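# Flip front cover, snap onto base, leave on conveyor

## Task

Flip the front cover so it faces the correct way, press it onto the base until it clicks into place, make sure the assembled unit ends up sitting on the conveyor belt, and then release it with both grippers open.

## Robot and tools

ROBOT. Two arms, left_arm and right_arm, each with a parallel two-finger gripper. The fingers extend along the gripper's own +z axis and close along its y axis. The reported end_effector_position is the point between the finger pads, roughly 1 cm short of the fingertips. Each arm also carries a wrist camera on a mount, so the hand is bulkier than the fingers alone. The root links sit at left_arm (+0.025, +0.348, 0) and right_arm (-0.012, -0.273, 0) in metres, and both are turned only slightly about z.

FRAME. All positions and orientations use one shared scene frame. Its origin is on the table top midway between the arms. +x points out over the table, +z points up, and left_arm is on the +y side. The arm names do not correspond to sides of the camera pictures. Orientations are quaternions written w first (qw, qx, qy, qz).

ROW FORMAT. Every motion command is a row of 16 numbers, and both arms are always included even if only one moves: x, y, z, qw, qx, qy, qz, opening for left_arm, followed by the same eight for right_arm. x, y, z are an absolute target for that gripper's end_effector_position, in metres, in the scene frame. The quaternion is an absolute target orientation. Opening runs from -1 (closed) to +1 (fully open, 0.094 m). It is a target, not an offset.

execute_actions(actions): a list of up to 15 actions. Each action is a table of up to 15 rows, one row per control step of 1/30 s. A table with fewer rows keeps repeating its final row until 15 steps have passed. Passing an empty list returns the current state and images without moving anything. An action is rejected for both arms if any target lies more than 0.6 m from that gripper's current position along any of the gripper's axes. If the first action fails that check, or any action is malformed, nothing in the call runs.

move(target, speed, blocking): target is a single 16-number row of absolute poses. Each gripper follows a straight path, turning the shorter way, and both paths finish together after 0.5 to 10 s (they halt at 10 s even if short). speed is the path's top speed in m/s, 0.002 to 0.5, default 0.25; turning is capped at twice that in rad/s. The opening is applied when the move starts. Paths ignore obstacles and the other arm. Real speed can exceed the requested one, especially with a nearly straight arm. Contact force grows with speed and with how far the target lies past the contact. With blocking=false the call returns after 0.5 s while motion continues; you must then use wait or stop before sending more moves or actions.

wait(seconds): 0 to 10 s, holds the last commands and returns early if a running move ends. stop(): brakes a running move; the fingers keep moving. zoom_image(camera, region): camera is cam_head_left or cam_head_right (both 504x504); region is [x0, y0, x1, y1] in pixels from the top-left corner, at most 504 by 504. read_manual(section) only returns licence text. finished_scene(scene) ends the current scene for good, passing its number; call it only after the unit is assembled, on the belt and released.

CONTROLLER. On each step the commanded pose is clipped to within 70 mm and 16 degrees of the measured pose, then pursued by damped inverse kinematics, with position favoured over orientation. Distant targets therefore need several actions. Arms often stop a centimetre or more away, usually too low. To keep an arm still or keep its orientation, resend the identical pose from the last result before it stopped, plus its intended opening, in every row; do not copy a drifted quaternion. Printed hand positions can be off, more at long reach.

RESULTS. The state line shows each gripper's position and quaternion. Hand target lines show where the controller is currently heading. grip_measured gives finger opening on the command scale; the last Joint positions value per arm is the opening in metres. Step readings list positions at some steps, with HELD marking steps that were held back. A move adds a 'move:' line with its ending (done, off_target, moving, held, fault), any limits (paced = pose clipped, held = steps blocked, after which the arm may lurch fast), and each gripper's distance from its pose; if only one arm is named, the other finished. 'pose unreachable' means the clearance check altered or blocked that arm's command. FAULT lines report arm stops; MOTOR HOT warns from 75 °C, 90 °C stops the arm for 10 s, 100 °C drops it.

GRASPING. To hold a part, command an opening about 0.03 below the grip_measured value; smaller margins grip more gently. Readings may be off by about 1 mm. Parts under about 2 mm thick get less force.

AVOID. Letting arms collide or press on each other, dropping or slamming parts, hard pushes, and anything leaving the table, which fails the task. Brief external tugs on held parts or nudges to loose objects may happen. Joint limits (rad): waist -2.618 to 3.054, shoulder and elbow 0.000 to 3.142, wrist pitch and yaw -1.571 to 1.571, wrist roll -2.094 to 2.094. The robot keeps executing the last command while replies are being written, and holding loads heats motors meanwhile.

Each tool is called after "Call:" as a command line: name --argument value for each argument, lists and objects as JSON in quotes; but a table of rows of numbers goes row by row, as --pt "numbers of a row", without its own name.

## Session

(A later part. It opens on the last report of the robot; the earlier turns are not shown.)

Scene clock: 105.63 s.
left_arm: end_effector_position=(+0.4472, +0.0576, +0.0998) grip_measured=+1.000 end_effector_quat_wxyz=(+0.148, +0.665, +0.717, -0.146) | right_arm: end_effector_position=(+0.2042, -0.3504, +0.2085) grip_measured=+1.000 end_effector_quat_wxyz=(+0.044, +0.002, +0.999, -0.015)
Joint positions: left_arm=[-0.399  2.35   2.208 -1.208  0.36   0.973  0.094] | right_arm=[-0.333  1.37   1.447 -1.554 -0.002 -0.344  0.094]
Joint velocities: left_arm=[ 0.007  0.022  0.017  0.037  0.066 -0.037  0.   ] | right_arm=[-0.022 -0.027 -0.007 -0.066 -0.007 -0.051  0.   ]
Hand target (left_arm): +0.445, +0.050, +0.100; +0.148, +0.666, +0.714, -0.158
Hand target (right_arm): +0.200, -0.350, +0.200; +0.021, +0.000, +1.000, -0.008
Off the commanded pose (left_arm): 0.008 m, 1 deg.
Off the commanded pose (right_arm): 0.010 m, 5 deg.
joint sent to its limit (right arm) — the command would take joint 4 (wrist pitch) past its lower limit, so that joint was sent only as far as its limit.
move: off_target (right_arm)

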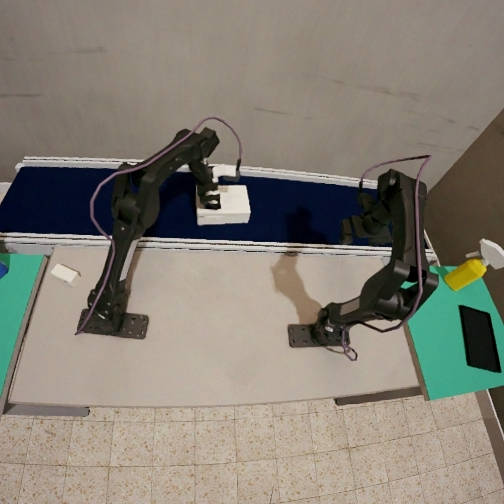

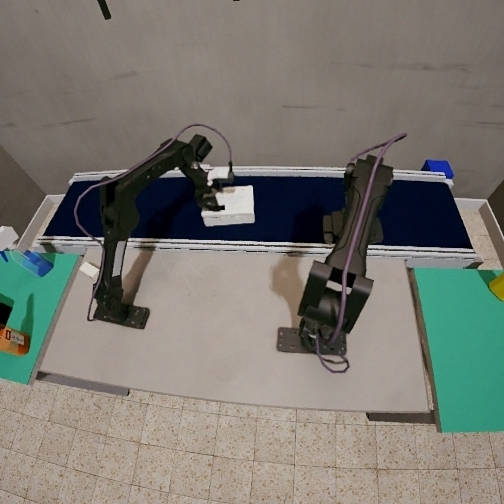

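Call:
move --target '[0.403,0.052,0.097,0.147,0.666,0.713,-0.158,-0.1, 0.2,-0.35,0.2,0,0,1,0,1]' --speed 0.05

Call:
zoom_image --camera "cam_head_right" --region '[170, 160, 270, 235]'

Call:
move --target '[0.403,0.052,0.072,0.147,0.666,0.713,-0.158,-0.1, 0.2,-0.35,0.2,0,0,1,0,1]' --speed 0.02

Call:
zoom_image --camera "cam_head_right" --region '[170, 160, 270, 235]'

Scene clock: 122.53 s.
left_arm: end_effector_position=(+0.4073, +0.0545, +0.0916) grip_measured=-0.098 end_effector_quat_wxyz=(+0.141, +0.669, +0.714, -0.153) | right_arm: end_effector_position=(+0.2042, -0.3504, +0.2085) grip_measured=+1.000 end_effector_quat_wxyz=(+0.044, +0.002, +0.999, -0.015)
Joint positions: left_arm=[-0.444  2.197  1.919 -1.076  0.36   0.939  0.042] | right_arm=[-0.333  1.37   1.447 -1.554 -0.002 -0.344  0.094]
Joint velocities: left_arm=[-0.002  0.002 -0.002  0.007  0.066  0.022  0.   ] | right_arm=[ 0.007 -0.002  0.022 -0.007 -0.066 -0.007  0.   ]
Hand target (left_arm): +0.403, +0.052, +0.097; +0.147, +0.667, +0.713, -0.158
Hand target (right_arm): +0.200, -0.350, +0.200; +0.021, +0.000, +1.000, -0.008
Off the commanded pose (left_arm): 0.007 m, 1 deg.
Off the commanded pose (right_arm): 0.010 m, 5 deg.
joint sent to its limit (right arm) — the command would take joint 4 (wrist pitch) past its lower limit, so that joint was sent only as far as its limit.
move: off_target (right_arm)

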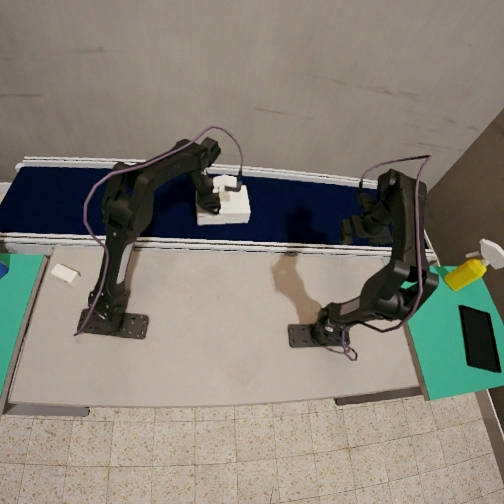

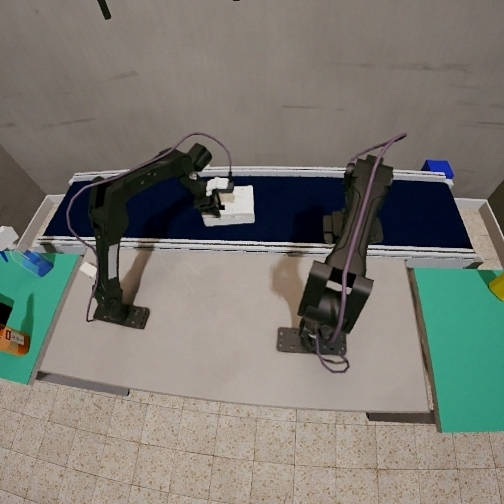

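Region (170, 160, 270, 235) of cam_head_right's 504x504 image, scaled by 5.040, with more detail than that image has; it fills the top 378 rows of this view, and the rest is white.

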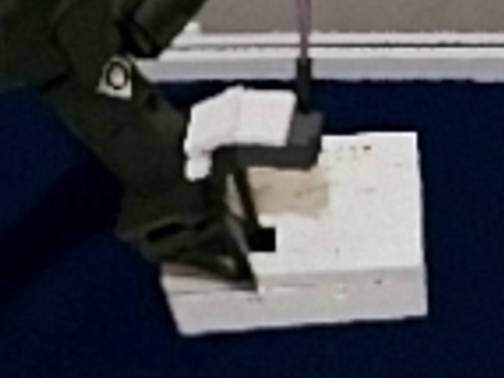

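Scene clock: 125.10 s.
left_arm: end_effector_position=(+0.4103, +0.0511, +0.0849) grip_measured=-0.099 end_effector_quat_wxyz=(+0.162, +0.670, +0.709, -0.152) | right_arm: end_effector_position=(+0.2042, -0.3504, +0.2085) grip_measured=+1.000 end_effector_quat_wxyz=(+0.044, +0.002, +0.999, -0.015)
Joint positions: left_arm=[-0.444  2.175  1.845 -0.981  0.369  0.939  0.042] | right_arm=[-0.333  1.37   1.447 -1.554 -0.002 -0.344  0.094]
Joint velocities: left_arm=[-0.002  0.002 -0.022 -0.022 -0.022  0.007 -0.001] | right_arm=[ 0.002 -0.002 -0.007 -0.037 -0.051 -0.022  0.   ]
Hand target (left_arm): +0.403, +0.052, +0.072; +0.147, +0.667, +0.714, -0.158
Hand target (right_arm): +0.200, -0.350, +0.200; +0.021, +0.000, +1.000, -0.008
Off the commanded pose (left_arm): 0.015 m, 2 deg.
Off the commanded pose (right_arm): 0.010 m, 5 deg.
joint sent to its limit (right arm) — the command would take joint 4 (wrist pitch) past its lower limit, so that joint was sent only as far as its limit.
move: off_target (left_arm, right_arm)

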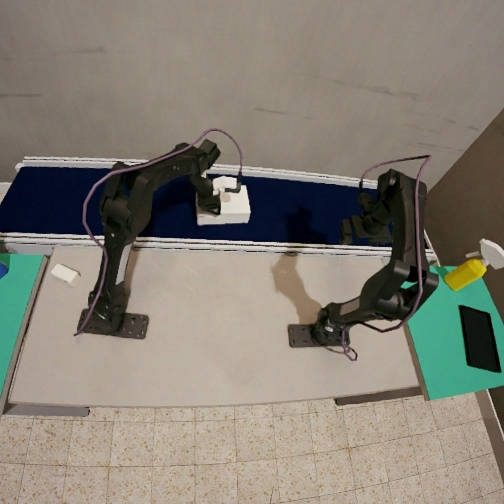

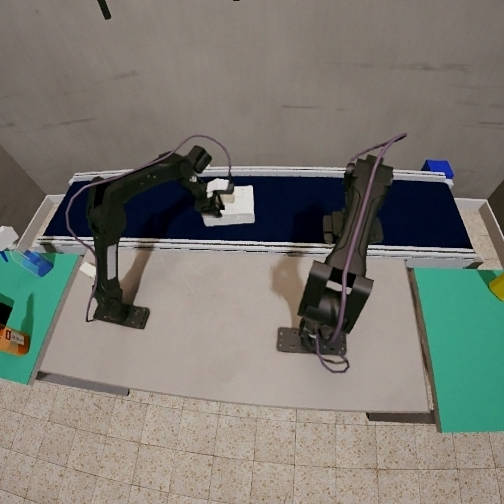

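Region (170, 160, 270, 235) of cam_head_right's 504x504 image, scaled by 5.040, with more detail than that image has; it fills the top 378 rows of this view, and the rest is white.

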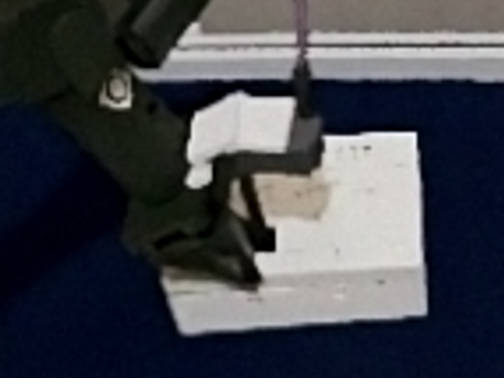

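Call:
move --target '[0.42,0.07,0.12,0.147,0.666,0.713,-0.158,0.5, 0.35,-0.2,0.13,-0.309,0.662,-0.618,-0.288,0.5]' --speed 0.2

Call:
move --target '[0.455,0.145,0.10,0.288,0.618,0.662,-0.309,0.5, 0.47,-0.12,0.10,-0.309,0.662,-0.618,-0.288,0.5]' --speed 0.15

Call:
move --target '[0.455,0.135,0.062,0.288,0.618,0.662,-0.309,0.5, 0.47,-0.105,0.062,-0.309,0.662,-0.618,-0.288,0.5]' --speed 0.05

Call:
zoom_image --camera "cam_head_left" --region '[160, 150, 290, 245]'

Call:
zoom_image --camera "cam_head_right" --region '[160, 150, 290, 245]'

Scene clock: 144.03 s.
left_arm: end_effector_position=(+0.4187, +0.0686, +0.1219) grip_measured=+0.498 end_effector_quat_wxyz=(+0.153, +0.666, +0.714, -0.153) | right_arm: end_effector_position=(+0.3465, -0.2057, +0.1260) grip_measured=+0.503 end_effector_quat_wxyz=(-0.299, +0.662, -0.627, -0.283)
Joint positions: left_arm=[-0.401  2.192  2.026 -1.178  0.376  0.974  0.07 ] | right_arm=[-0.17   2.006  1.584 -1.354 -0.83  -1.902  0.071]
Joint velocities: left_arm=[-0.007  0.002 -0.012 -0.022  0.022  0.051 -0.   ] | right_arm=[-0.012 -0.012 -0.017 -0.051  0.037 -0.066 -0.001]
Hand target (left_arm): +0.420, +0.070, +0.120; +0.148, +0.666, +0.714, -0.158
Hand target (right_arm): +0.350, -0.201, +0.131; -0.306, +0.662, -0.620, -0.290
Off the commanded pose (left_arm): 0.003 m, 1 deg.
Off the commanded pose (right_arm): 0.008 m, 2 deg.
move: done

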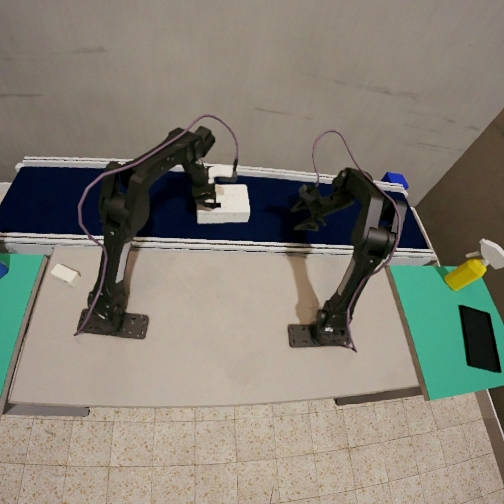

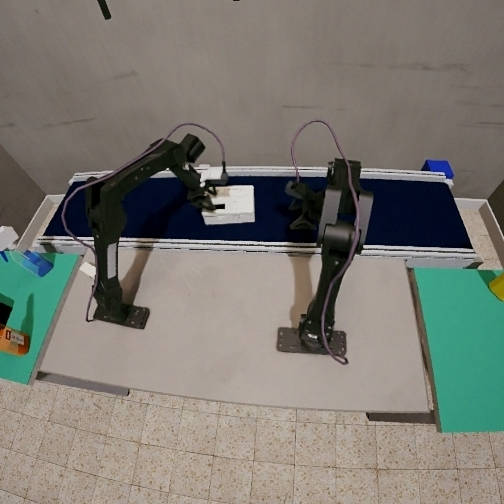

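Scene clock: 146.07 s.
left_arm: end_effector_position=(+0.4582, +0.1481, +0.1130) grip_measured=+0.498 end_effector_quat_wxyz=(+0.297, +0.621, +0.665, -0.291) | right_arm: end_effector_position=(+0.4707, -0.1255, +0.0973) grip_measured=+0.503 end_effector_quat_wxyz=(-0.307, +0.668, -0.619, -0.275)
Joint positions: left_arm=[-0.072  2.162  1.764 -0.949  0.834  1.248  0.07 ] | right_arm=[ 0.042  2.463  2.226 -1.284 -0.85  -1.599  0.071]
Joint velocities: left_arm=[ 0.027 -0.017  0.002  0.022 -0.022  0.022 -0.   ] | right_arm=[ 0.012 -0.017 -0.007 -0.007 -0.007  0.007 -0.   ]
Hand target (left_arm): +0.454, +0.146, +0.101; +0.290, +0.617, +0.663, -0.309
Hand target (right_arm): +0.471, -0.121, +0.099; -0.309, +0.663, -0.619, -0.287
Off the commanded pose (left_arm): 0.014 m, 2 deg.
Off the commanded pose (right_arm): 0.006 m, 2 deg.
move: off_target (left_arm)

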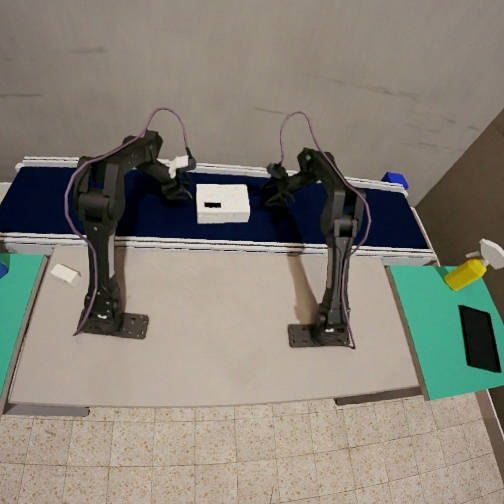

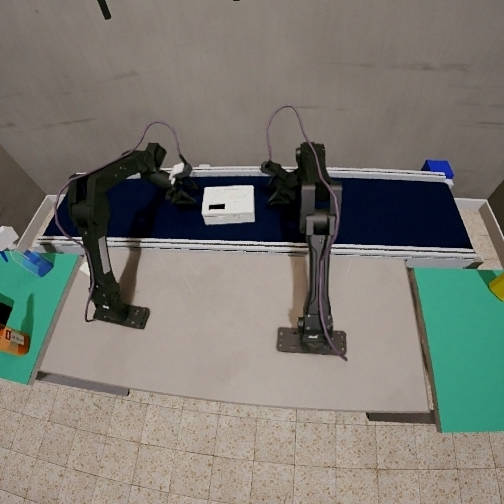

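Scene clock: 147.53 s.
left_arm: end_effector_position=(+0.4605, +0.1398, +0.0711) grip_measured=+0.498 end_effector_quat_wxyz=(+0.296, +0.625, +0.661, -0.292) | right_arm: end_effector_position=(+0.4745, -0.1107, +0.0726) grip_measured=+0.503 end_effector_quat_wxyz=(-0.313, +0.669, -0.617, -0.271)
Joint positions: left_arm=[-0.089  2.218  1.684 -0.805  0.833  1.241  0.07 ] | right_arm=[ 0.072  2.463  2.125 -1.132 -0.849 -1.55   0.071]
Joint velocities: left_arm=[-0.022  0.012  0.022  0.007 -0.022  0.051 -0.001] | right_arm=[-0.002 -0.007  0.007  0.037 -0.051  0.037  0.001]
Hand target (left_arm): +0.454, +0.135, +0.062; +0.288, +0.618, +0.663, -0.309
Hand target (right_arm): +0.469, -0.105, +0.062; -0.309, +0.663, -0.618, -0.288
Off the commanded pose (left_arm): 0.012 m, 2 deg.
Off the commanded pose (right_arm): 0.013 m, 2 deg.
move: off_target (left_arm, right_arm)

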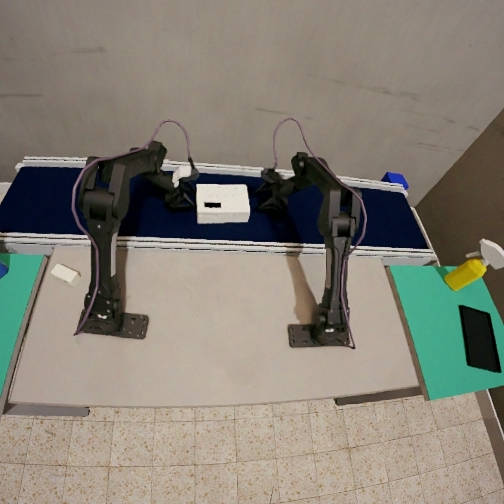

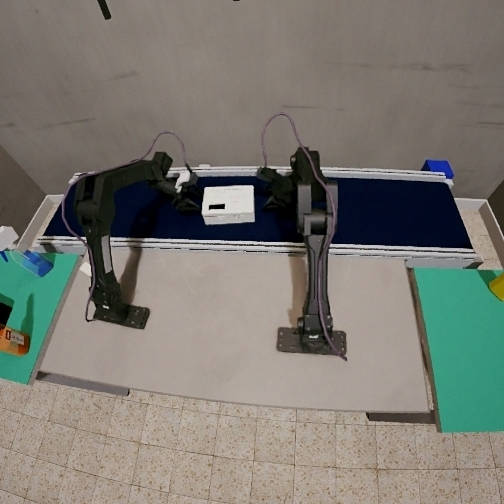

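Region (160, 150, 290, 245) of cam_head_left's 504x504 image, scaled by 3.877, with more detail than that image has; it fills the top 368 rows of this view, and the rest is white.

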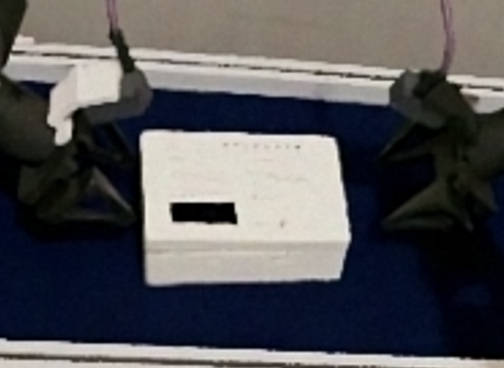

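Region (160, 150, 290, 245) of cam_head_right's 504x504 image, scaled by 3.877, with more detail than that image has; it fills the top 368 rows of this view, and the rest is white.

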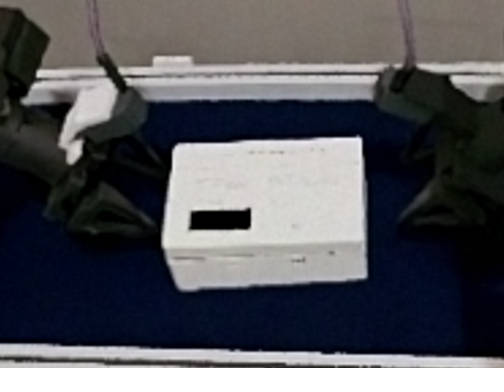

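Call:
move --target '[0.455,0.135,0.054,0.288,0.618,0.662,-0.309,0.5, 0.463,-0.085,0.054,-0.309,0.662,-0.618,-0.288,0.5]' --speed 0.03

Call:
move --target '[0.455,0.115,0.056,0.288,0.618,0.662,-0.309,0.5, 0.463,-0.062,0.056,-0.309,0.662,-0.618,-0.288,0.5]' --speed 0.02

Call:
zoom_image --camera "cam_head_left" --region '[160, 150, 290, 245]'

Call:
zoom_image --camera "cam_head_right" --region '[160, 150, 290, 245]'

Scene clock: 162.77 s.
left_arm: end_effector_position=(+0.4616, +0.1397, +0.0636) grip_measured=+0.498 end_effector_quat_wxyz=(+0.297, +0.625, +0.660, -0.291) | right_arm: end_effector_position=(+0.4666, -0.0902, +0.0483) grip_measured=+0.503 end_effector_quat_wxyz=(-0.302, +0.665, -0.622, -0.281)
Joint positions: left_arm=[-0.089  2.229  1.671 -0.777  0.833  1.241  0.07 ] | right_arm=[ 0.115  2.463  2.029 -1.02  -0.845 -1.485  0.071]
Joint velocities: left_arm=[-0.002 -0.017 -0.002  0.007  0.007 -0.007 -0.001] | right_arm=[-0.012  0.002  0.002  0.022  0.066  0.051  0.   ]
Hand target (left_arm): +0.455, +0.135, +0.054; +0.288, +0.619, +0.662, -0.309
Hand target (right_arm): +0.463, -0.085, +0.054; -0.308, +0.663, -0.618, -0.288
Off the commanded pose (left_arm): 0.013 m, 2 deg.
Off the commanded pose (right_arm): 0.009 m, 1 deg.
move: off_target (left_arm)

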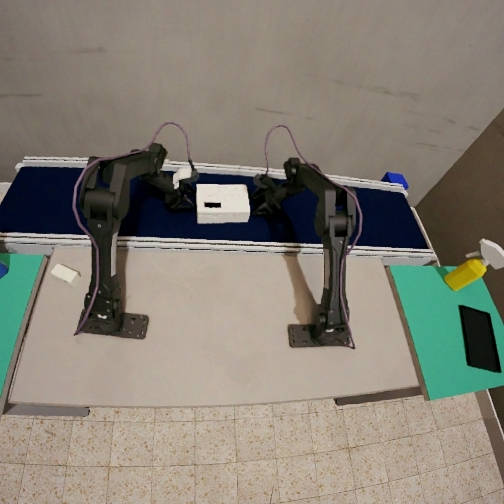

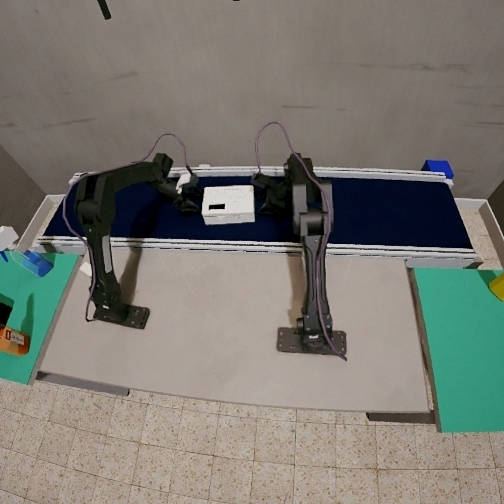

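Scene clock: 164.47 s.
left_arm: end_effector_position=(+0.4613, +0.1314, +0.0626) grip_measured=+0.499 end_effector_quat_wxyz=(+0.290, +0.618, +0.670, -0.291) | right_arm: end_effector_position=(+0.4687, -0.0812, +0.0459) grip_measured=+0.503 end_effector_quat_wxyz=(-0.295, +0.660, -0.634, -0.276)
Joint positions: left_arm=[-0.11   2.229  1.671 -0.759  0.818  1.188  0.07 ] | right_arm=[ 0.139  2.463  2.029 -0.989 -0.821 -1.425  0.071]
Joint velocities: left_arm=[-0.007  0.002 -0.007 -0.051 -0.037 -0.066 -0.   ] | right_arm=[-0.002  0.022 -0.017  0.007 -0.022  0.007 -0.   ]
Hand target (left_arm): +0.455, +0.116, +0.056; +0.287, +0.619, +0.662, -0.309
Hand target (right_arm): +0.463, -0.063, +0.056; -0.308, +0.663, -0.618, -0.289
Off the commanded pose (left_arm): 0.019 m, 2 deg.
Off the commanded pose (right_arm): 0.022 m, 3 deg.
move: off_target (left_arm, right_arm)

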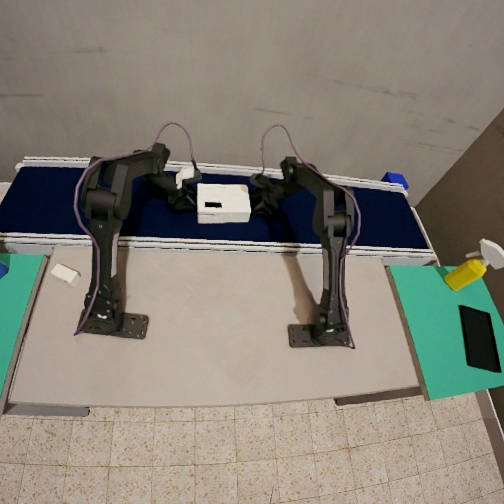

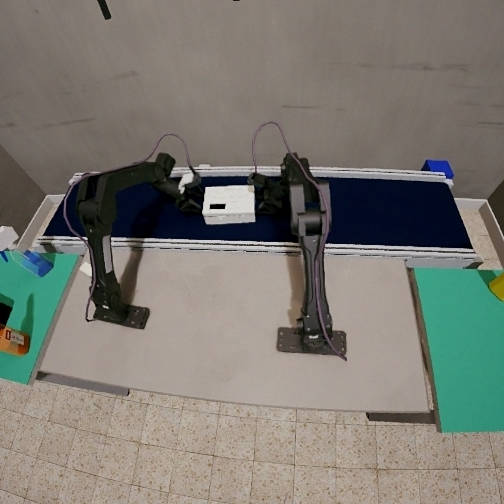

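Region (160, 150, 290, 245) of cam_head_left's 504x504 image, scaled by 3.877, with more detail than that image has; it fills the top 368 rows of this view, and the rest is white.

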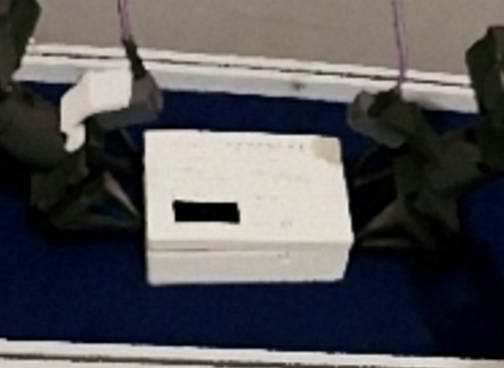

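Region (160, 150, 290, 245) of cam_head_right's 504x504 image, scaled by 3.877, with more detail than that image has; it fills the top 368 rows of this view, and the rest is white.

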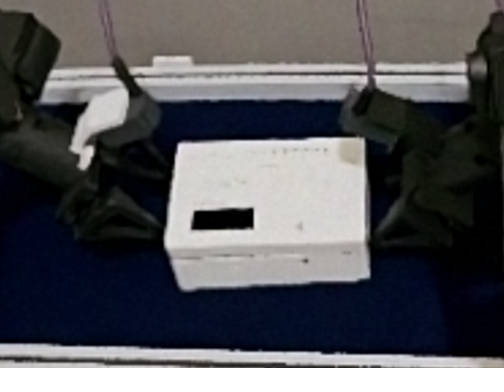

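Call:
move --target '[0.455,0.135,0.058,0.299,0.641,0.641,-0.299,0.5, 0.463,-0.10,0.075,-0.299,0.641,-0.641,-0.299,0.5]' --speed 0.03

Scene clock: 171.63 s.
left_arm: end_effector_position=(+0.4627, +0.1347, +0.0630) grip_measured=+0.498 end_effector_quat_wxyz=(+0.305, +0.646, +0.643, -0.278) | right_arm: end_effector_position=(+0.4564, -0.0996, +0.0476) grip_measured=+0.503 end_effector_quat_wxyz=(-0.275, +0.637, -0.652, -0.306)
Joint positions: left_arm=[-0.102  2.229  1.671 -0.759  0.822  1.28   0.07 ] | right_arm=[ 0.097  2.463  2.029 -1.091 -0.848 -1.445  0.071]
Joint velocities: left_arm=[-0.012 -0.002 -0.007 -0.022  0.007 -0.037 -0.   ] | right_arm=[ 0.002 -0.007 -0.002 -0.095 -0.007 -0.051 -0.   ]
Hand target (left_arm): +0.455, +0.135, +0.058; +0.299, +0.640, +0.641, -0.299
Hand target (right_arm): +0.463, -0.100, +0.075; -0.299, +0.641, -0.641, -0.299
Off the commanded pose (left_arm): 0.009 m, 3 deg.
Off the commanded pose (right_arm): 0.028 m, 3 deg.
move: off_target (left_arm, right_arm)

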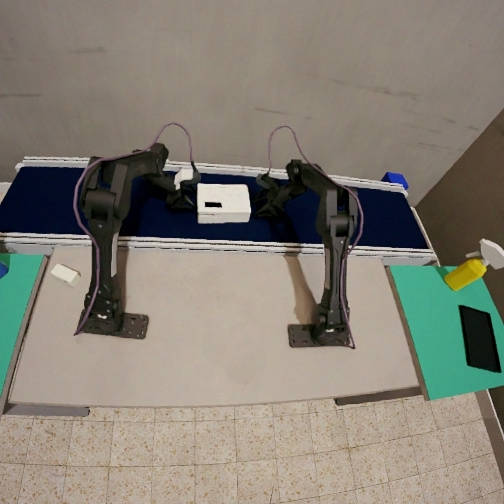

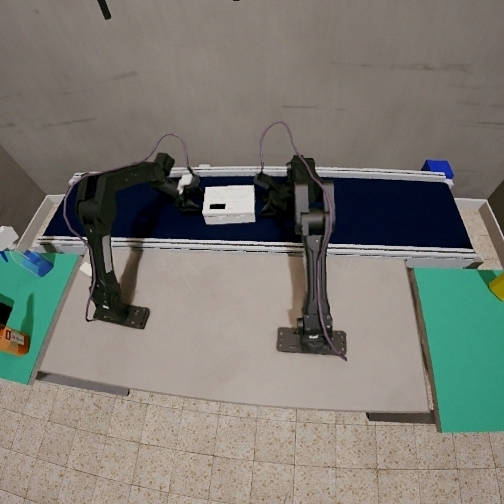

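Call:
move --target '[0.455,0.135,0.058,0.299,0.641,0.641,-0.299,0.5, 0.465,-0.10,0.12,-0.299,0.641,-0.641,-0.299,0.5]' --speed 0.1

Call:
move --target '[0.455,0.135,0.058,0.299,0.641,0.641,-0.299,0.5, 0.465,-0.10,0.062,-0.299,0.641,-0.641,-0.299,0.5]' --speed 0.05

Scene clock: 178.20 s.
left_arm: end_effector_position=(+0.4628, +0.1349, +0.0630) grip_measured=+0.498 end_effector_quat_wxyz=(+0.306, +0.646, +0.642, -0.277) | right_arm: end_effector_position=(+0.4630, -0.0987, +0.0973) grip_measured=+0.503 end_effector_quat_wxyz=(-0.280, +0.639, -0.649, -0.304)
Joint positions: left_arm=[-0.101  2.229  1.671 -0.759  0.822  1.283  0.07 ] | right_arm=[ 0.097  2.463  2.226 -1.277 -0.85  -1.447  0.071]
Joint velocities: left_arm=[ 0.007  0.022  0.002  0.022 -0.022 -0.007 -0.001] | right_arm=[-0.007  0.002 -0.007 -0.051  0.037  0.066 -0.   ]
Hand target (left_arm): +0.455, +0.135, +0.058; +0.300, +0.640, +0.641, -0.298
Hand target (right_arm): +0.466, -0.100, +0.120; -0.299, +0.641, -0.641, -0.299
Off the commanded pose (left_arm): 0.009 m, 3 deg.
Off the commanded pose (right_arm): 0.023 m, 2 deg.
move: off_target (left_arm, right_arm)

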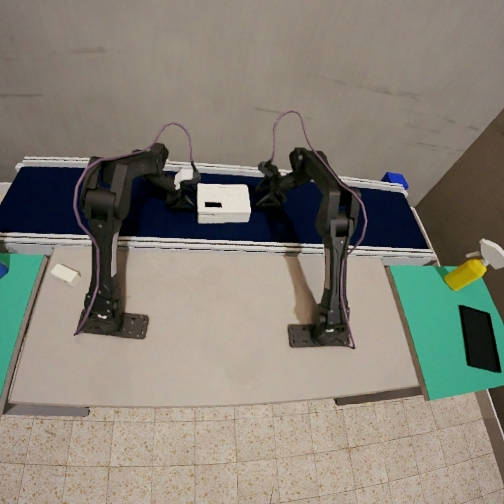

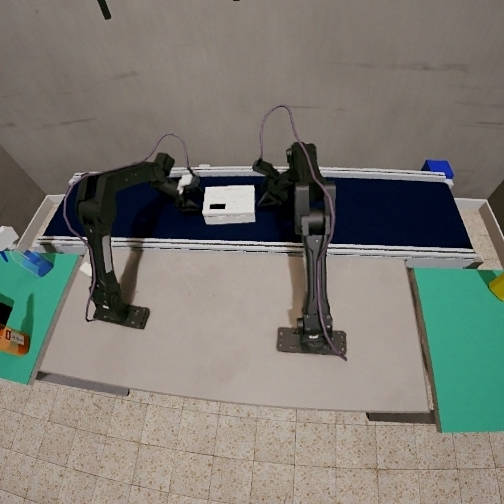

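Scene clock: 179.40 s.
left_arm: end_effector_position=(+0.4628, +0.1349, +0.0630) grip_measured=+0.498 end_effector_quat_wxyz=(+0.306, +0.646, +0.642, -0.277) | right_arm: end_effector_position=(+0.4656, -0.0987, +0.0594) grip_measured=+0.503 end_effector_quat_wxyz=(-0.290, +0.644, -0.643, -0.294)
Joint positions: left_arm=[-0.101  2.229  1.671 -0.759  0.822  1.283  0.07 ] | right_arm=[ 0.097  2.463  2.074 -1.097 -0.849 -1.452  0.071]
Joint velocities: left_arm=[ 0.012 -0.007 -0.012  0.022  0.066  0.022  0.   ] | right_arm=[ 0.002 -0.007 -0.002 -0.022 -0.007  0.022 -0.   ]
Hand target (left_arm): +0.455, +0.135, +0.058; +0.300, +0.640, +0.641, -0.299
Hand target (right_arm): +0.464, -0.100, +0.062; -0.298, +0.641, -0.641, -0.299
Off the commanded pose (left_arm): 0.009 m, 3 deg.
Off the commanded pose (right_arm): 0.003 m, 1 deg.
move: off_target (left_arm)

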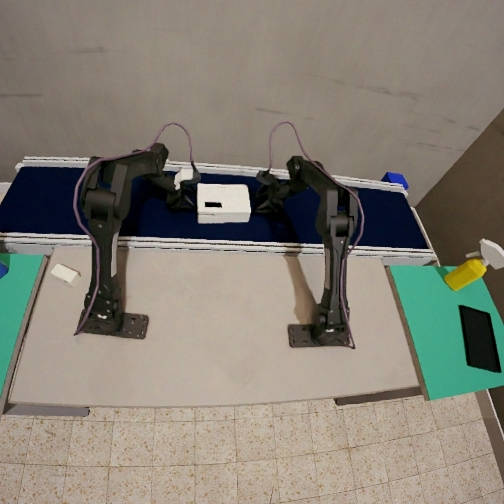

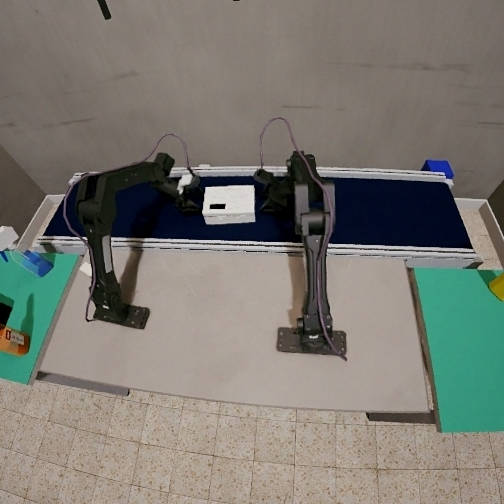

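Call:
move --target '[0.458,0.112,0.062,0.299,0.641,0.641,-0.299,0.5, 0.465,-0.06,0.072,-0.299,0.641,-0.641,-0.299,0.5]' --speed 0.02

Call:
execute_actions --actions '[[[0.458,0.112,0.07,0.299,0.641,0.641,-0.299,0.5, 0.465,-0.06,0.082,-0.299,0.641,-0.641,-0.299,0.5]],[[0.458,0.112,0.08,0.299,0.641,0.641,-0.299,0.5, 0.465,-0.06,0.094,-0.299,0.641,-0.641,-0.299,0.5]],[[0.458,0.112,0.09,0.299,0.641,0.641,-0.299,0.5, 0.465,-0.06,0.105,-0.299,0.641,-0.641,-0.299,0.5]],[[0.458,0.112,0.10,0.299,0.641,0.641,-0.299,0.5, 0.465,-0.06,0.115,-0.299,0.641,-0.641,-0.299,0.5]]]'

Call:
zoom_image --camera "cam_head_left" --region '[160, 150, 290, 245]'

Scene clock: 192.20 s.
left_arm: end_effector_position=(+0.4605, +0.1300, +0.0609) grip_measured=+0.499 end_effector_quat_wxyz=(+0.295, +0.641, +0.652, -0.278) | right_arm: end_effector_position=(+0.4666, -0.0824, +0.0557) grip_measured=+0.503 end_effector_quat_wxyz=(-0.275, +0.635, -0.661, -0.290)
Joint positions: left_arm=[-0.117  2.229  1.671 -0.759  0.804  1.247  0.07 ] | right_arm=[ 0.138  2.463  2.074 -1.057 -0.814 -1.355  0.071]
Joint velocities: left_arm=[-0.002  0.012 -0.002  0.022  0.007  0.007 -0.001] | right_arm=[ 0.002 -0.017  0.017 -0.022  0.007  0.022  0.   ]
Hand target (left_arm): +0.457, +0.112, +0.062; +0.298, +0.641, +0.641, -0.299
Hand target (right_arm): +0.464, -0.061, +0.072; -0.297, +0.642, -0.640, -0.300
Off the commanded pose (left_arm): 0.018 m, 3 deg.
Off the commanded pose (right_arm): 0.028 m, 4 deg.
move: off_target (left_arm, right_arm)

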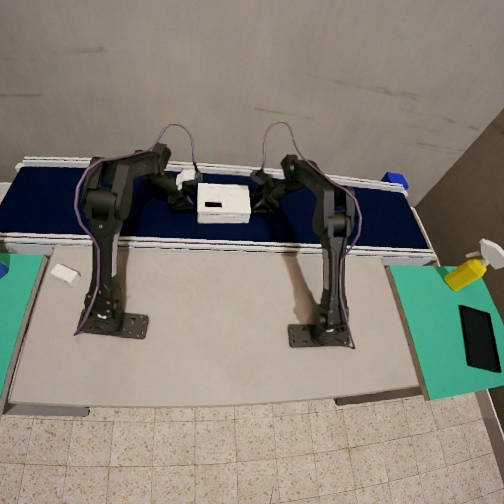

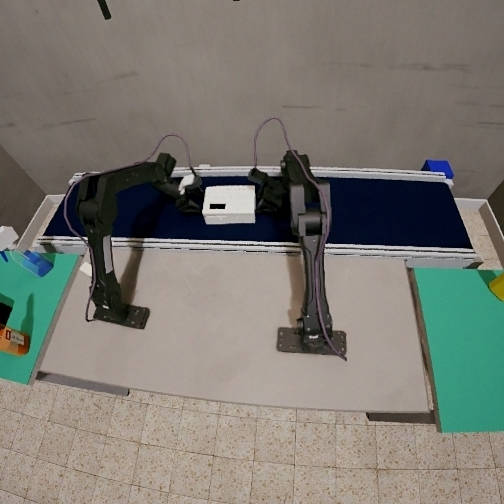

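Scene clock: 194.20 s.
left_arm: end_effector_position=(+0.4618, +0.1314, +0.0767) grip_measured=+0.499 end_effector_quat_wxyz=(+0.279, +0.638, +0.662, -0.277) | right_arm: end_effector_position=(+0.4667, -0.0817, +0.0851) grip_measured=+0.503 end_effector_quat_wxyz=(-0.270, +0.638, -0.663, -0.282)
Joint positions: left_arm=[-0.119  2.229  1.752 -0.867  0.783  1.238  0.07 ] | right_arm=[ 0.144  2.445  2.168 -1.163 -0.795 -1.348  0.071]
Joint velocities: left_arm=[ 0.002 -0.007  0.002 -0.007  0.007  0.022  0.   ] | right_arm=[-0.012 -0.017 -0.002  0.007 -0.11  -0.022 -0.001]
Hand target (left_arm): +0.458, +0.113, +0.100; +0.299, +0.641, +0.641, -0.298
Hand target (right_arm): +0.464, -0.061, +0.115; -0.298, +0.641, -0.640, -0.299
Off the commanded pose (left_arm): 0.031 m, 4 deg.
Off the commanded pose (right_arm): 0.037 m, 5 deg.
Step readings (end_effector_position; steps 1 to 15: 1st action; 16 to 30: 2nd action; 31 to 45: 3rd action; 46 to 60: 4th action):
0: left_arm (+0.4605, +0.1300, +0.0609) | right_arm (+0.4666, -0.0824, +0.0557)
1: left_arm (+0.4604, +0.1300, +0.0608) | right_arm (+0.4666, -0.0824, +0.0557)
2: left_arm (+0.4603, +0.1300, +0.0608) | right_arm (+0.4666, -0.0825, +0.0556)
4: left_arm (+0.4603, +0.1301, +0.0607) | right_arm (+0.4666, -0.0825, +0.0556)
8: left_arm (+0.4603, +0.1301, +0.0607) | right_arm (+0.4666, -0.0825, +0.0556)
15: left_arm (+0.4603, +0.1301, +0.0607) | right_arm (+0.4666, -0.0825, +0.0556)
16: left_arm (+0.4604, +0.1301, +0.0617) | right_arm (+0.4665, -0.0826, +0.0562)
17: left_arm (+0.4606, +0.1301, +0.0626) | right_arm (+0.4662, -0.0826, +0.0564)
19: left_arm (+0.4613, +0.1300, +0.0649) | right_arm (+0.4656, -0.0825, +0.0569)
23: left_arm (+0.4620, +0.1301, +0.0668) | right_arm (+0.4653, -0.0826, +0.0582)
30: left_arm (+0.4618, +0.1301, +0.0669) | right_arm (+0.4650, -0.0826, +0.0582)
31: left_arm (+0.4617, +0.1302, +0.0676) | right_arm (+0.4652, -0.0824, +0.0598)
32: left_arm (+0.4616, +0.1301, +0.0685) | right_arm (+0.4652, -0.0825, +0.0612)
34: left_arm (+0.4625, +0.1300, +0.0706) | right_arm (+0.4666, -0.0824, +0.0663)
38: left_arm (+0.4635, +0.1305, +0.0718) | right_arm (+0.4682, -0.0823, +0.0741)
45: left_arm (+0.4622, +0.1309, +0.0714) | right_arm (+0.4669, -0.0822, +0.0753)
46: left_arm (+0.4619, +0.1309, +0.0722) | right_arm (+0.4666, -0.0820, +0.0764)
47: left_arm (+0.4616, +0.1310, +0.0729) | right_arm (+0.4663, -0.0819, +0.0775)
49: left_arm (+0.4622, +0.1310, +0.0752) | right_arm (+0.4671, -0.0818, +0.0809)
53: left_arm (+0.4630, +0.1311, +0.0769) | right_arm (+0.4680, -0.0817, +0.0846)
60: end_effector_position above

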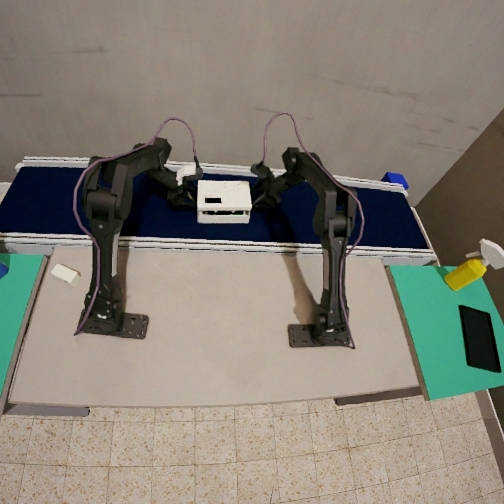

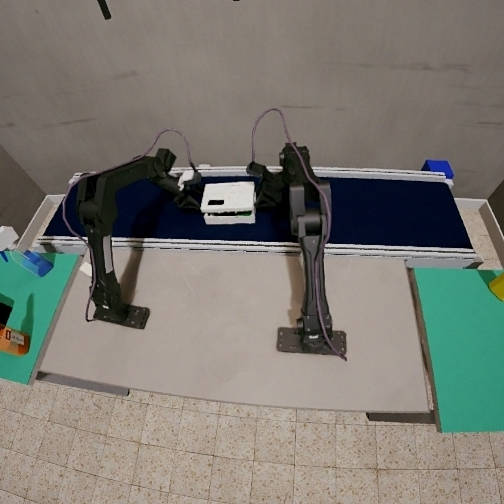

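Region (160, 150, 290, 245) of cam_head_left's 504x504 image, scaled by 3.877, with more detail than that image has; it fills the top 368 rows of this view, and the rest is white.

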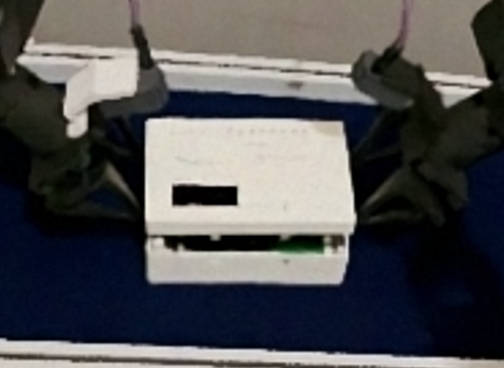

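Call:
execute_actions --actions '[[[0.458,0.112,0.115,0.299,0.641,0.641,-0.299,0.5, 0.465,-0.06,0.12,-0.299,0.641,-0.641,-0.299,0.5]],[[0.458,0.112,0.13,0.299,0.641,0.641,-0.299,0.5, 0.465,-0.06,0.13,-0.299,0.641,-0.641,-0.299,0.5]],[[0.445,0.112,0.135,0.299,0.641,0.641,-0.299,0.5, 0.45,-0.06,0.135,-0.299,0.641,-0.641,-0.299,0.5]],[[0.425,0.112,0.135,0.299,0.641,0.641,-0.299,0.5, 0.43,-0.06,0.135,-0.299,0.641,-0.641,-0.299,0.5]],[[0.405,0.112,0.135,0.299,0.641,0.641,-0.299,0.5, 0.41,-0.06,0.135,-0.299,0.641,-0.641,-0.299,0.5]],[[0.385,0.112,0.135,0.299,0.641,0.641,-0.299,0.5, 0.39,-0.06,0.135,-0.299,0.641,-0.641,-0.299,0.5]],[[0.365,0.112,0.13,0.299,0.641,0.641,-0.299,0.5, 0.37,-0.06,0.13,-0.299,0.641,-0.641,-0.299,0.5]],[[0.345,0.112,0.13,0.299,0.641,0.641,-0.299,0.5, 0.35,-0.06,0.13,-0.299,0.641,-0.641,-0.299,0.5]],[[0.325,0.114,0.125,0.299,0.641,0.641,-0.299,0.5, 0.33,-0.062,0.125,-0.299,0.641,-0.641,-0.299,0.5]],[[0.305,0.114,0.12,0.299,0.641,0.641,-0.299,0.5, 0.31,-0.062,0.12,-0.299,0.641,-0.641,-0.299,0.5]],[[0.285,0.114,0.12,0.299,0.641,0.641,-0.299,0.5, 0.29,-0.062,0.12,-0.299,0.641,-0.641,-0.299,0.5]],[[0.265,0.115,0.11,0.299,0.641,0.641,-0.299,0.5, 0.27,-0.064,0.11,-0.299,0.641,-0.641,-0.299,0.5]],[[0.245,0.115,0.10,0.299,0.641,0.641,-0.299,0.5, 0.25,-0.064,0.10,-0.299,0.641,-0.641,-0.299,0.5]],[[0.225,0.115,0.09,0.299,0.641,0.641,-0.299,0.5, 0.23,-0.064,0.09,-0.299,0.641,-0.641,-0.299,0.5]]]'

Call:
zoom_image --camera "cam_head_left" --region '[150, 170, 300, 300]'

Scene clock: 215.53 s.
left_arm: end_effector_position=(+0.2276, +0.1153, +0.0868) grip_measured=+0.499 end_effector_quat_wxyz=(+0.292, +0.642, +0.642, -0.299) | right_arm: end_effector_position=(+0.2335, -0.0658, +0.0847) grip_measured=+0.503 end_effector_quat_wxyz=(-0.288, +0.639, -0.647, -0.300)
Joint positions: left_arm=[-0.367  1.375  0.675 -0.41   0.759  0.934  0.07 ] | right_arm=[ 0.296  1.544  0.834 -0.565 -0.818 -1.15   0.071]
Joint velocities: left_arm=[-0.017 -0.002  0.007  0.066  0.051 -0.022  0.   ] | right_arm=[ 0.007 -0.007 -0.002  0.095 -0.022  0.066 -0.   ]
Hand target (left_arm): +0.225, +0.115, +0.090; +0.299, +0.641, +0.641, -0.299
Hand target (right_arm): +0.230, -0.064, +0.090; -0.299, +0.641, -0.641, -0.299
Off the commanded pose (left_arm): 0.004 m, 1 deg.
Off the commanded pose (right_arm): 0.007 m, 1 deg.
Step readings (end_effector_position; steps 1 to 15: 1st action; 16 to 30: 2nd action; 31 to 45: 3rd action; 46 to 60: 4th action; 61 to 75: 5th action; 76 to 90: 6th action; 91 to 105: 7th action; 106 to 120: 8th action; 121 to 135: 9th action; 136 to 150: 10th action; 151 to 165: 11th action; 166 to 180: 12th action; 181 to 195: 13th action):
0: left_arm (+0.4615, +0.1315, +0.0766) | right_arm (+0.4664, -0.0816, +0.0852)
1: left_arm (+0.4613, +0.1315, +0.0778) | right_arm (+0.4663, -0.0816, +0.0857)
2: left_arm (+0.4612, +0.1315, +0.0793) | right_arm (+0.4662, -0.0815, +0.0864)
4: left_arm (+0.4623, +0.1313, +0.0843) | right_arm (+0.4667, -0.0814, +0.0882)
8: left_arm (+0.4637, +0.1311, +0.0914) | right_arm (+0.4677, -0.0818, +0.0897)
15: left_arm (+0.4626, +0.1313, +0.0919) | right_arm (+0.4667, -0.0819, +0.0897)
16: left_arm (+0.4625, +0.1313, +0.0932) | right_arm (+0.4667, -0.0819, +0.0911)
17: left_arm (+0.4623, +0.1313, +0.0948) | right_arm (+0.4665, -0.0817, +0.0924)
19: left_arm (+0.4636, +0.1311, +0.1001) | right_arm (+0.4677, -0.0816, +0.0965)
23: left_arm (+0.4652, +0.1308, +0.1077) | right_arm (+0.4694, -0.0818, +0.1007)
30: left_arm (+0.4638, +0.1311, +0.1079) | right_arm (+0.4679, -0.0820, +0.1012)
31: left_arm (+0.4631, +0.1310, +0.1088) | right_arm (+0.4670, -0.0818, +0.1017)
32: left_arm (+0.4609, +0.1309, +0.1096) | right_arm (+0.4642, -0.0817, +0.1025)
34: left_arm (+0.4575, +0.1306, +0.1142) | right_arm (+0.4603, -0.0817, +0.1063)
38: left_arm (+0.4570, +0.1303, +0.1242) | right_arm (+0.4594, -0.0818, +0.1175)
45: left_arm (+0.4570, +0.1303, +0.1254) | right_arm (+0.4594, -0.0818, +0.1212)
46: left_arm (+0.4554, +0.1305, +0.1245) | right_arm (+0.4578, -0.0820, +0.1203)
47: left_arm (+0.4496, +0.1309, +0.1230) | right_arm (+0.4516, -0.0819, +0.1191)
49: left_arm (+0.4369, +0.1300, +0.1205) | right_arm (+0.4390, -0.0812, +0.1164)
53: left_arm (+0.4294, +0.1229, +0.1229) | right_arm (+0.4312, -0.0739, +0.1182)
60: left_arm (+0.4302, +0.1156, +0.1279) | right_arm (+0.4320, -0.0638, +0.1249)
61: left_arm (+0.4292, +0.1155, +0.1279) | right_arm (+0.4309, -0.0638, +0.1245)
62: left_arm (+0.4237, +0.1165, +0.1266) | right_arm (+0.4251, -0.0647, +0.1231)
64: left_arm (+0.4120, +0.1177, +0.1253) | right_arm (+0.4136, -0.0659, +0.1222)
68: left_arm (+0.4080, +0.1161, +0.1282) | right_arm (+0.4105, -0.0653, +0.1254)
75: left_arm (+0.4108, +0.1154, +0.1294) | right_arm (+0.4143, -0.0646, +0.1268)
76: left_arm (+0.4098, +0.1153, +0.1292) | right_arm (+0.4128, -0.0644, +0.1260)
77: left_arm (+0.4044, +0.1162, +0.1279) | right_arm (+0.4071, -0.0652, +0.1243)
79: left_arm (+0.3929, +0.1171, +0.1268) | right_arm (+0.3954, -0.0659, +0.1228)
83: left_arm (+0.3885, +0.1152, +0.1291) | right_arm (+0.3914, -0.0642, +0.1257)
90: left_arm (+0.3906, +0.1146, +0.1302) | right_arm (+0.3946, -0.0635, +0.1278)
91: left_arm (+0.3897, +0.1145, +0.1295) | right_arm (+0.3935, -0.0634, +0.1270)
92: left_arm (+0.3845, +0.1153, +0.1278) | right_arm (+0.3878, -0.0641, +0.1248)
94: left_arm (+0.3721, +0.1164, +0.1243) | right_arm (+0.3754, -0.0653, +0.1214)
98: left_arm (+0.3667, +0.1148, +0.1233) | right_arm (+0.3708, -0.0640, +0.1205)
105: left_arm (+0.3696, +0.1140, +0.1243) | right_arm (+0.3744, -0.0632, +0.1222)
106: left_arm (+0.3687, +0.1140, +0.1242) | right_arm (+0.3733, -0.0632, +0.1215)
107: left_arm (+0.3639, +0.1147, +0.1235) | right_arm (+0.3679, -0.0640, +0.1203)
109: left_arm (+0.3527, +0.1152, +0.1233) | right_arm (+0.3566, -0.0647, +0.1195)
113: left_arm (+0.3487, +0.1136, +0.1264) | right_arm (+0.3527, -0.0633, +0.1228)
120: left_arm (+0.3502, +0.1131, +0.1271) | right_arm (+0.3550, -0.0628, +0.1241)
121: left_arm (+0.3492, +0.1132, +0.1264) | right_arm (+0.3539, -0.0628, +0.1232)
122: left_arm (+0.3444, +0.1143, +0.1249) | right_arm (+0.3487, -0.0639, +0.1212)
124: left_arm (+0.3327, +0.1161, +0.1216) | right_arm (+0.3367, -0.0656, +0.1178)
128: left_arm (+0.3273, +0.1158, +0.1202) | right_arm (+0.3320, -0.0652, +0.1174)
135: left_arm (+0.3294, +0.1151, +0.1210) | right_arm (+0.3347, -0.0647, +0.1184)
136: left_arm (+0.3285, +0.1149, +0.1204) | right_arm (+0.3337, -0.0646, +0.1175)
137: left_arm (+0.3237, +0.1154, +0.1192) | right_arm (+0.3286, -0.0652, +0.1159)
139: left_arm (+0.3118, +0.1159, +0.1168) | right_arm (+0.3166, -0.0659, +0.1132)
143: left_arm (+0.3065, +0.1151, +0.1161) | right_arm (+0.3117, -0.0647, +0.1131)
150: left_arm (+0.3088, +0.1143, +0.1170) | right_arm (+0.3145, -0.0641, +0.1140)
151: left_arm (+0.3079, +0.1141, +0.1169) | right_arm (+0.3135, -0.0640, +0.1137)
152: left_arm (+0.3034, +0.1147, +0.1163) | right_arm (+0.3087, -0.0647, +0.1128)
154: left_arm (+0.2927, +0.1147, +0.1164) | right_arm (+0.2978, -0.0651, +0.1121)
158: left_arm (+0.2885, +0.1137, +0.1186) | right_arm (+0.2940, -0.0639, +0.1153)
165: left_arm (+0.2894, +0.1137, +0.1186) | right_arm (+0.2952, -0.0637, +0.1158)
166: left_arm (+0.2887, +0.1135, +0.1178) | right_arm (+0.2942, -0.0636, +0.1146)
167: left_arm (+0.2843, +0.1141, +0.1156) | right_arm (+0.2895, -0.0646, +0.1122)
169: left_arm (+0.2717, +0.1157, +0.1100) | right_arm (+0.2769, -0.0665, +0.1067)
173: left_arm (+0.2650, +0.1165, +0.1051) | right_arm (+0.2709, -0.0670, +0.1027)
180: left_arm (+0.2680, +0.1155, +0.1062) | right_arm (+0.2739, -0.0663, +0.1034)
181: left_arm (+0.2672, +0.1151, +0.1055) | right_arm (+0.2730, -0.0659, +0.1024)
182: left_arm (+0.2630, +0.1151, +0.1039) | right_arm (+0.2686, -0.0663, +0.1006)
184: left_arm (+0.2506, +0.1156, +0.0997) | right_arm (+0.2560, -0.0668, +0.0963)
Lines left out of this list: 7.

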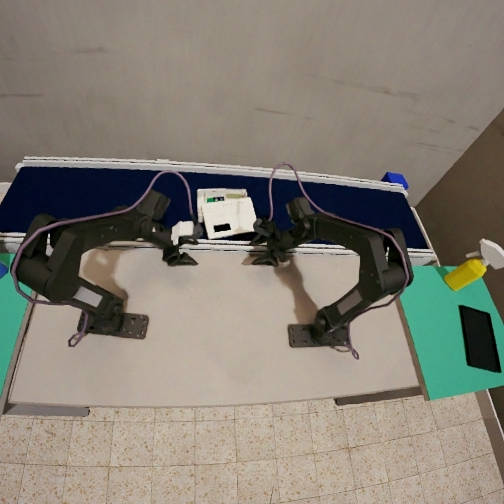

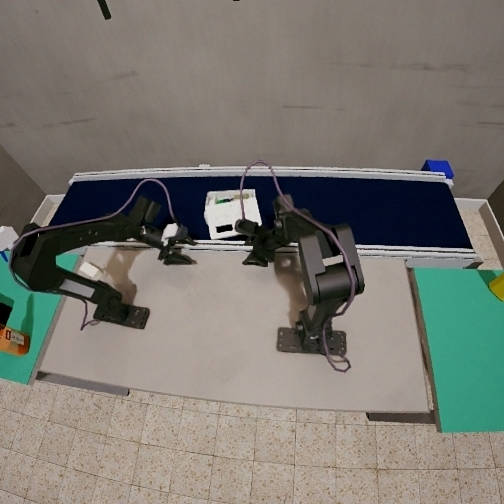

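Region (150, 170, 300, 300) of cam_head_left's 504x504 image, scaled by 3.360, with more detail than that image has; it fills the top 437 rows of this view, and the rest is white.

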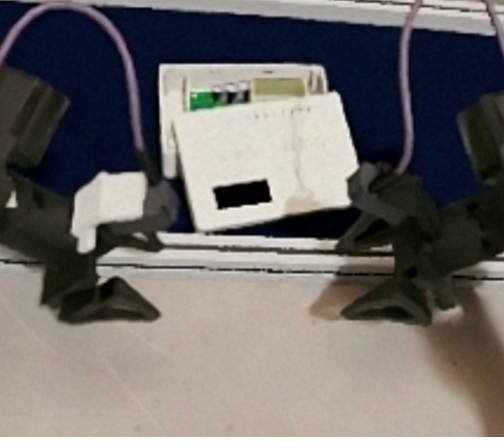

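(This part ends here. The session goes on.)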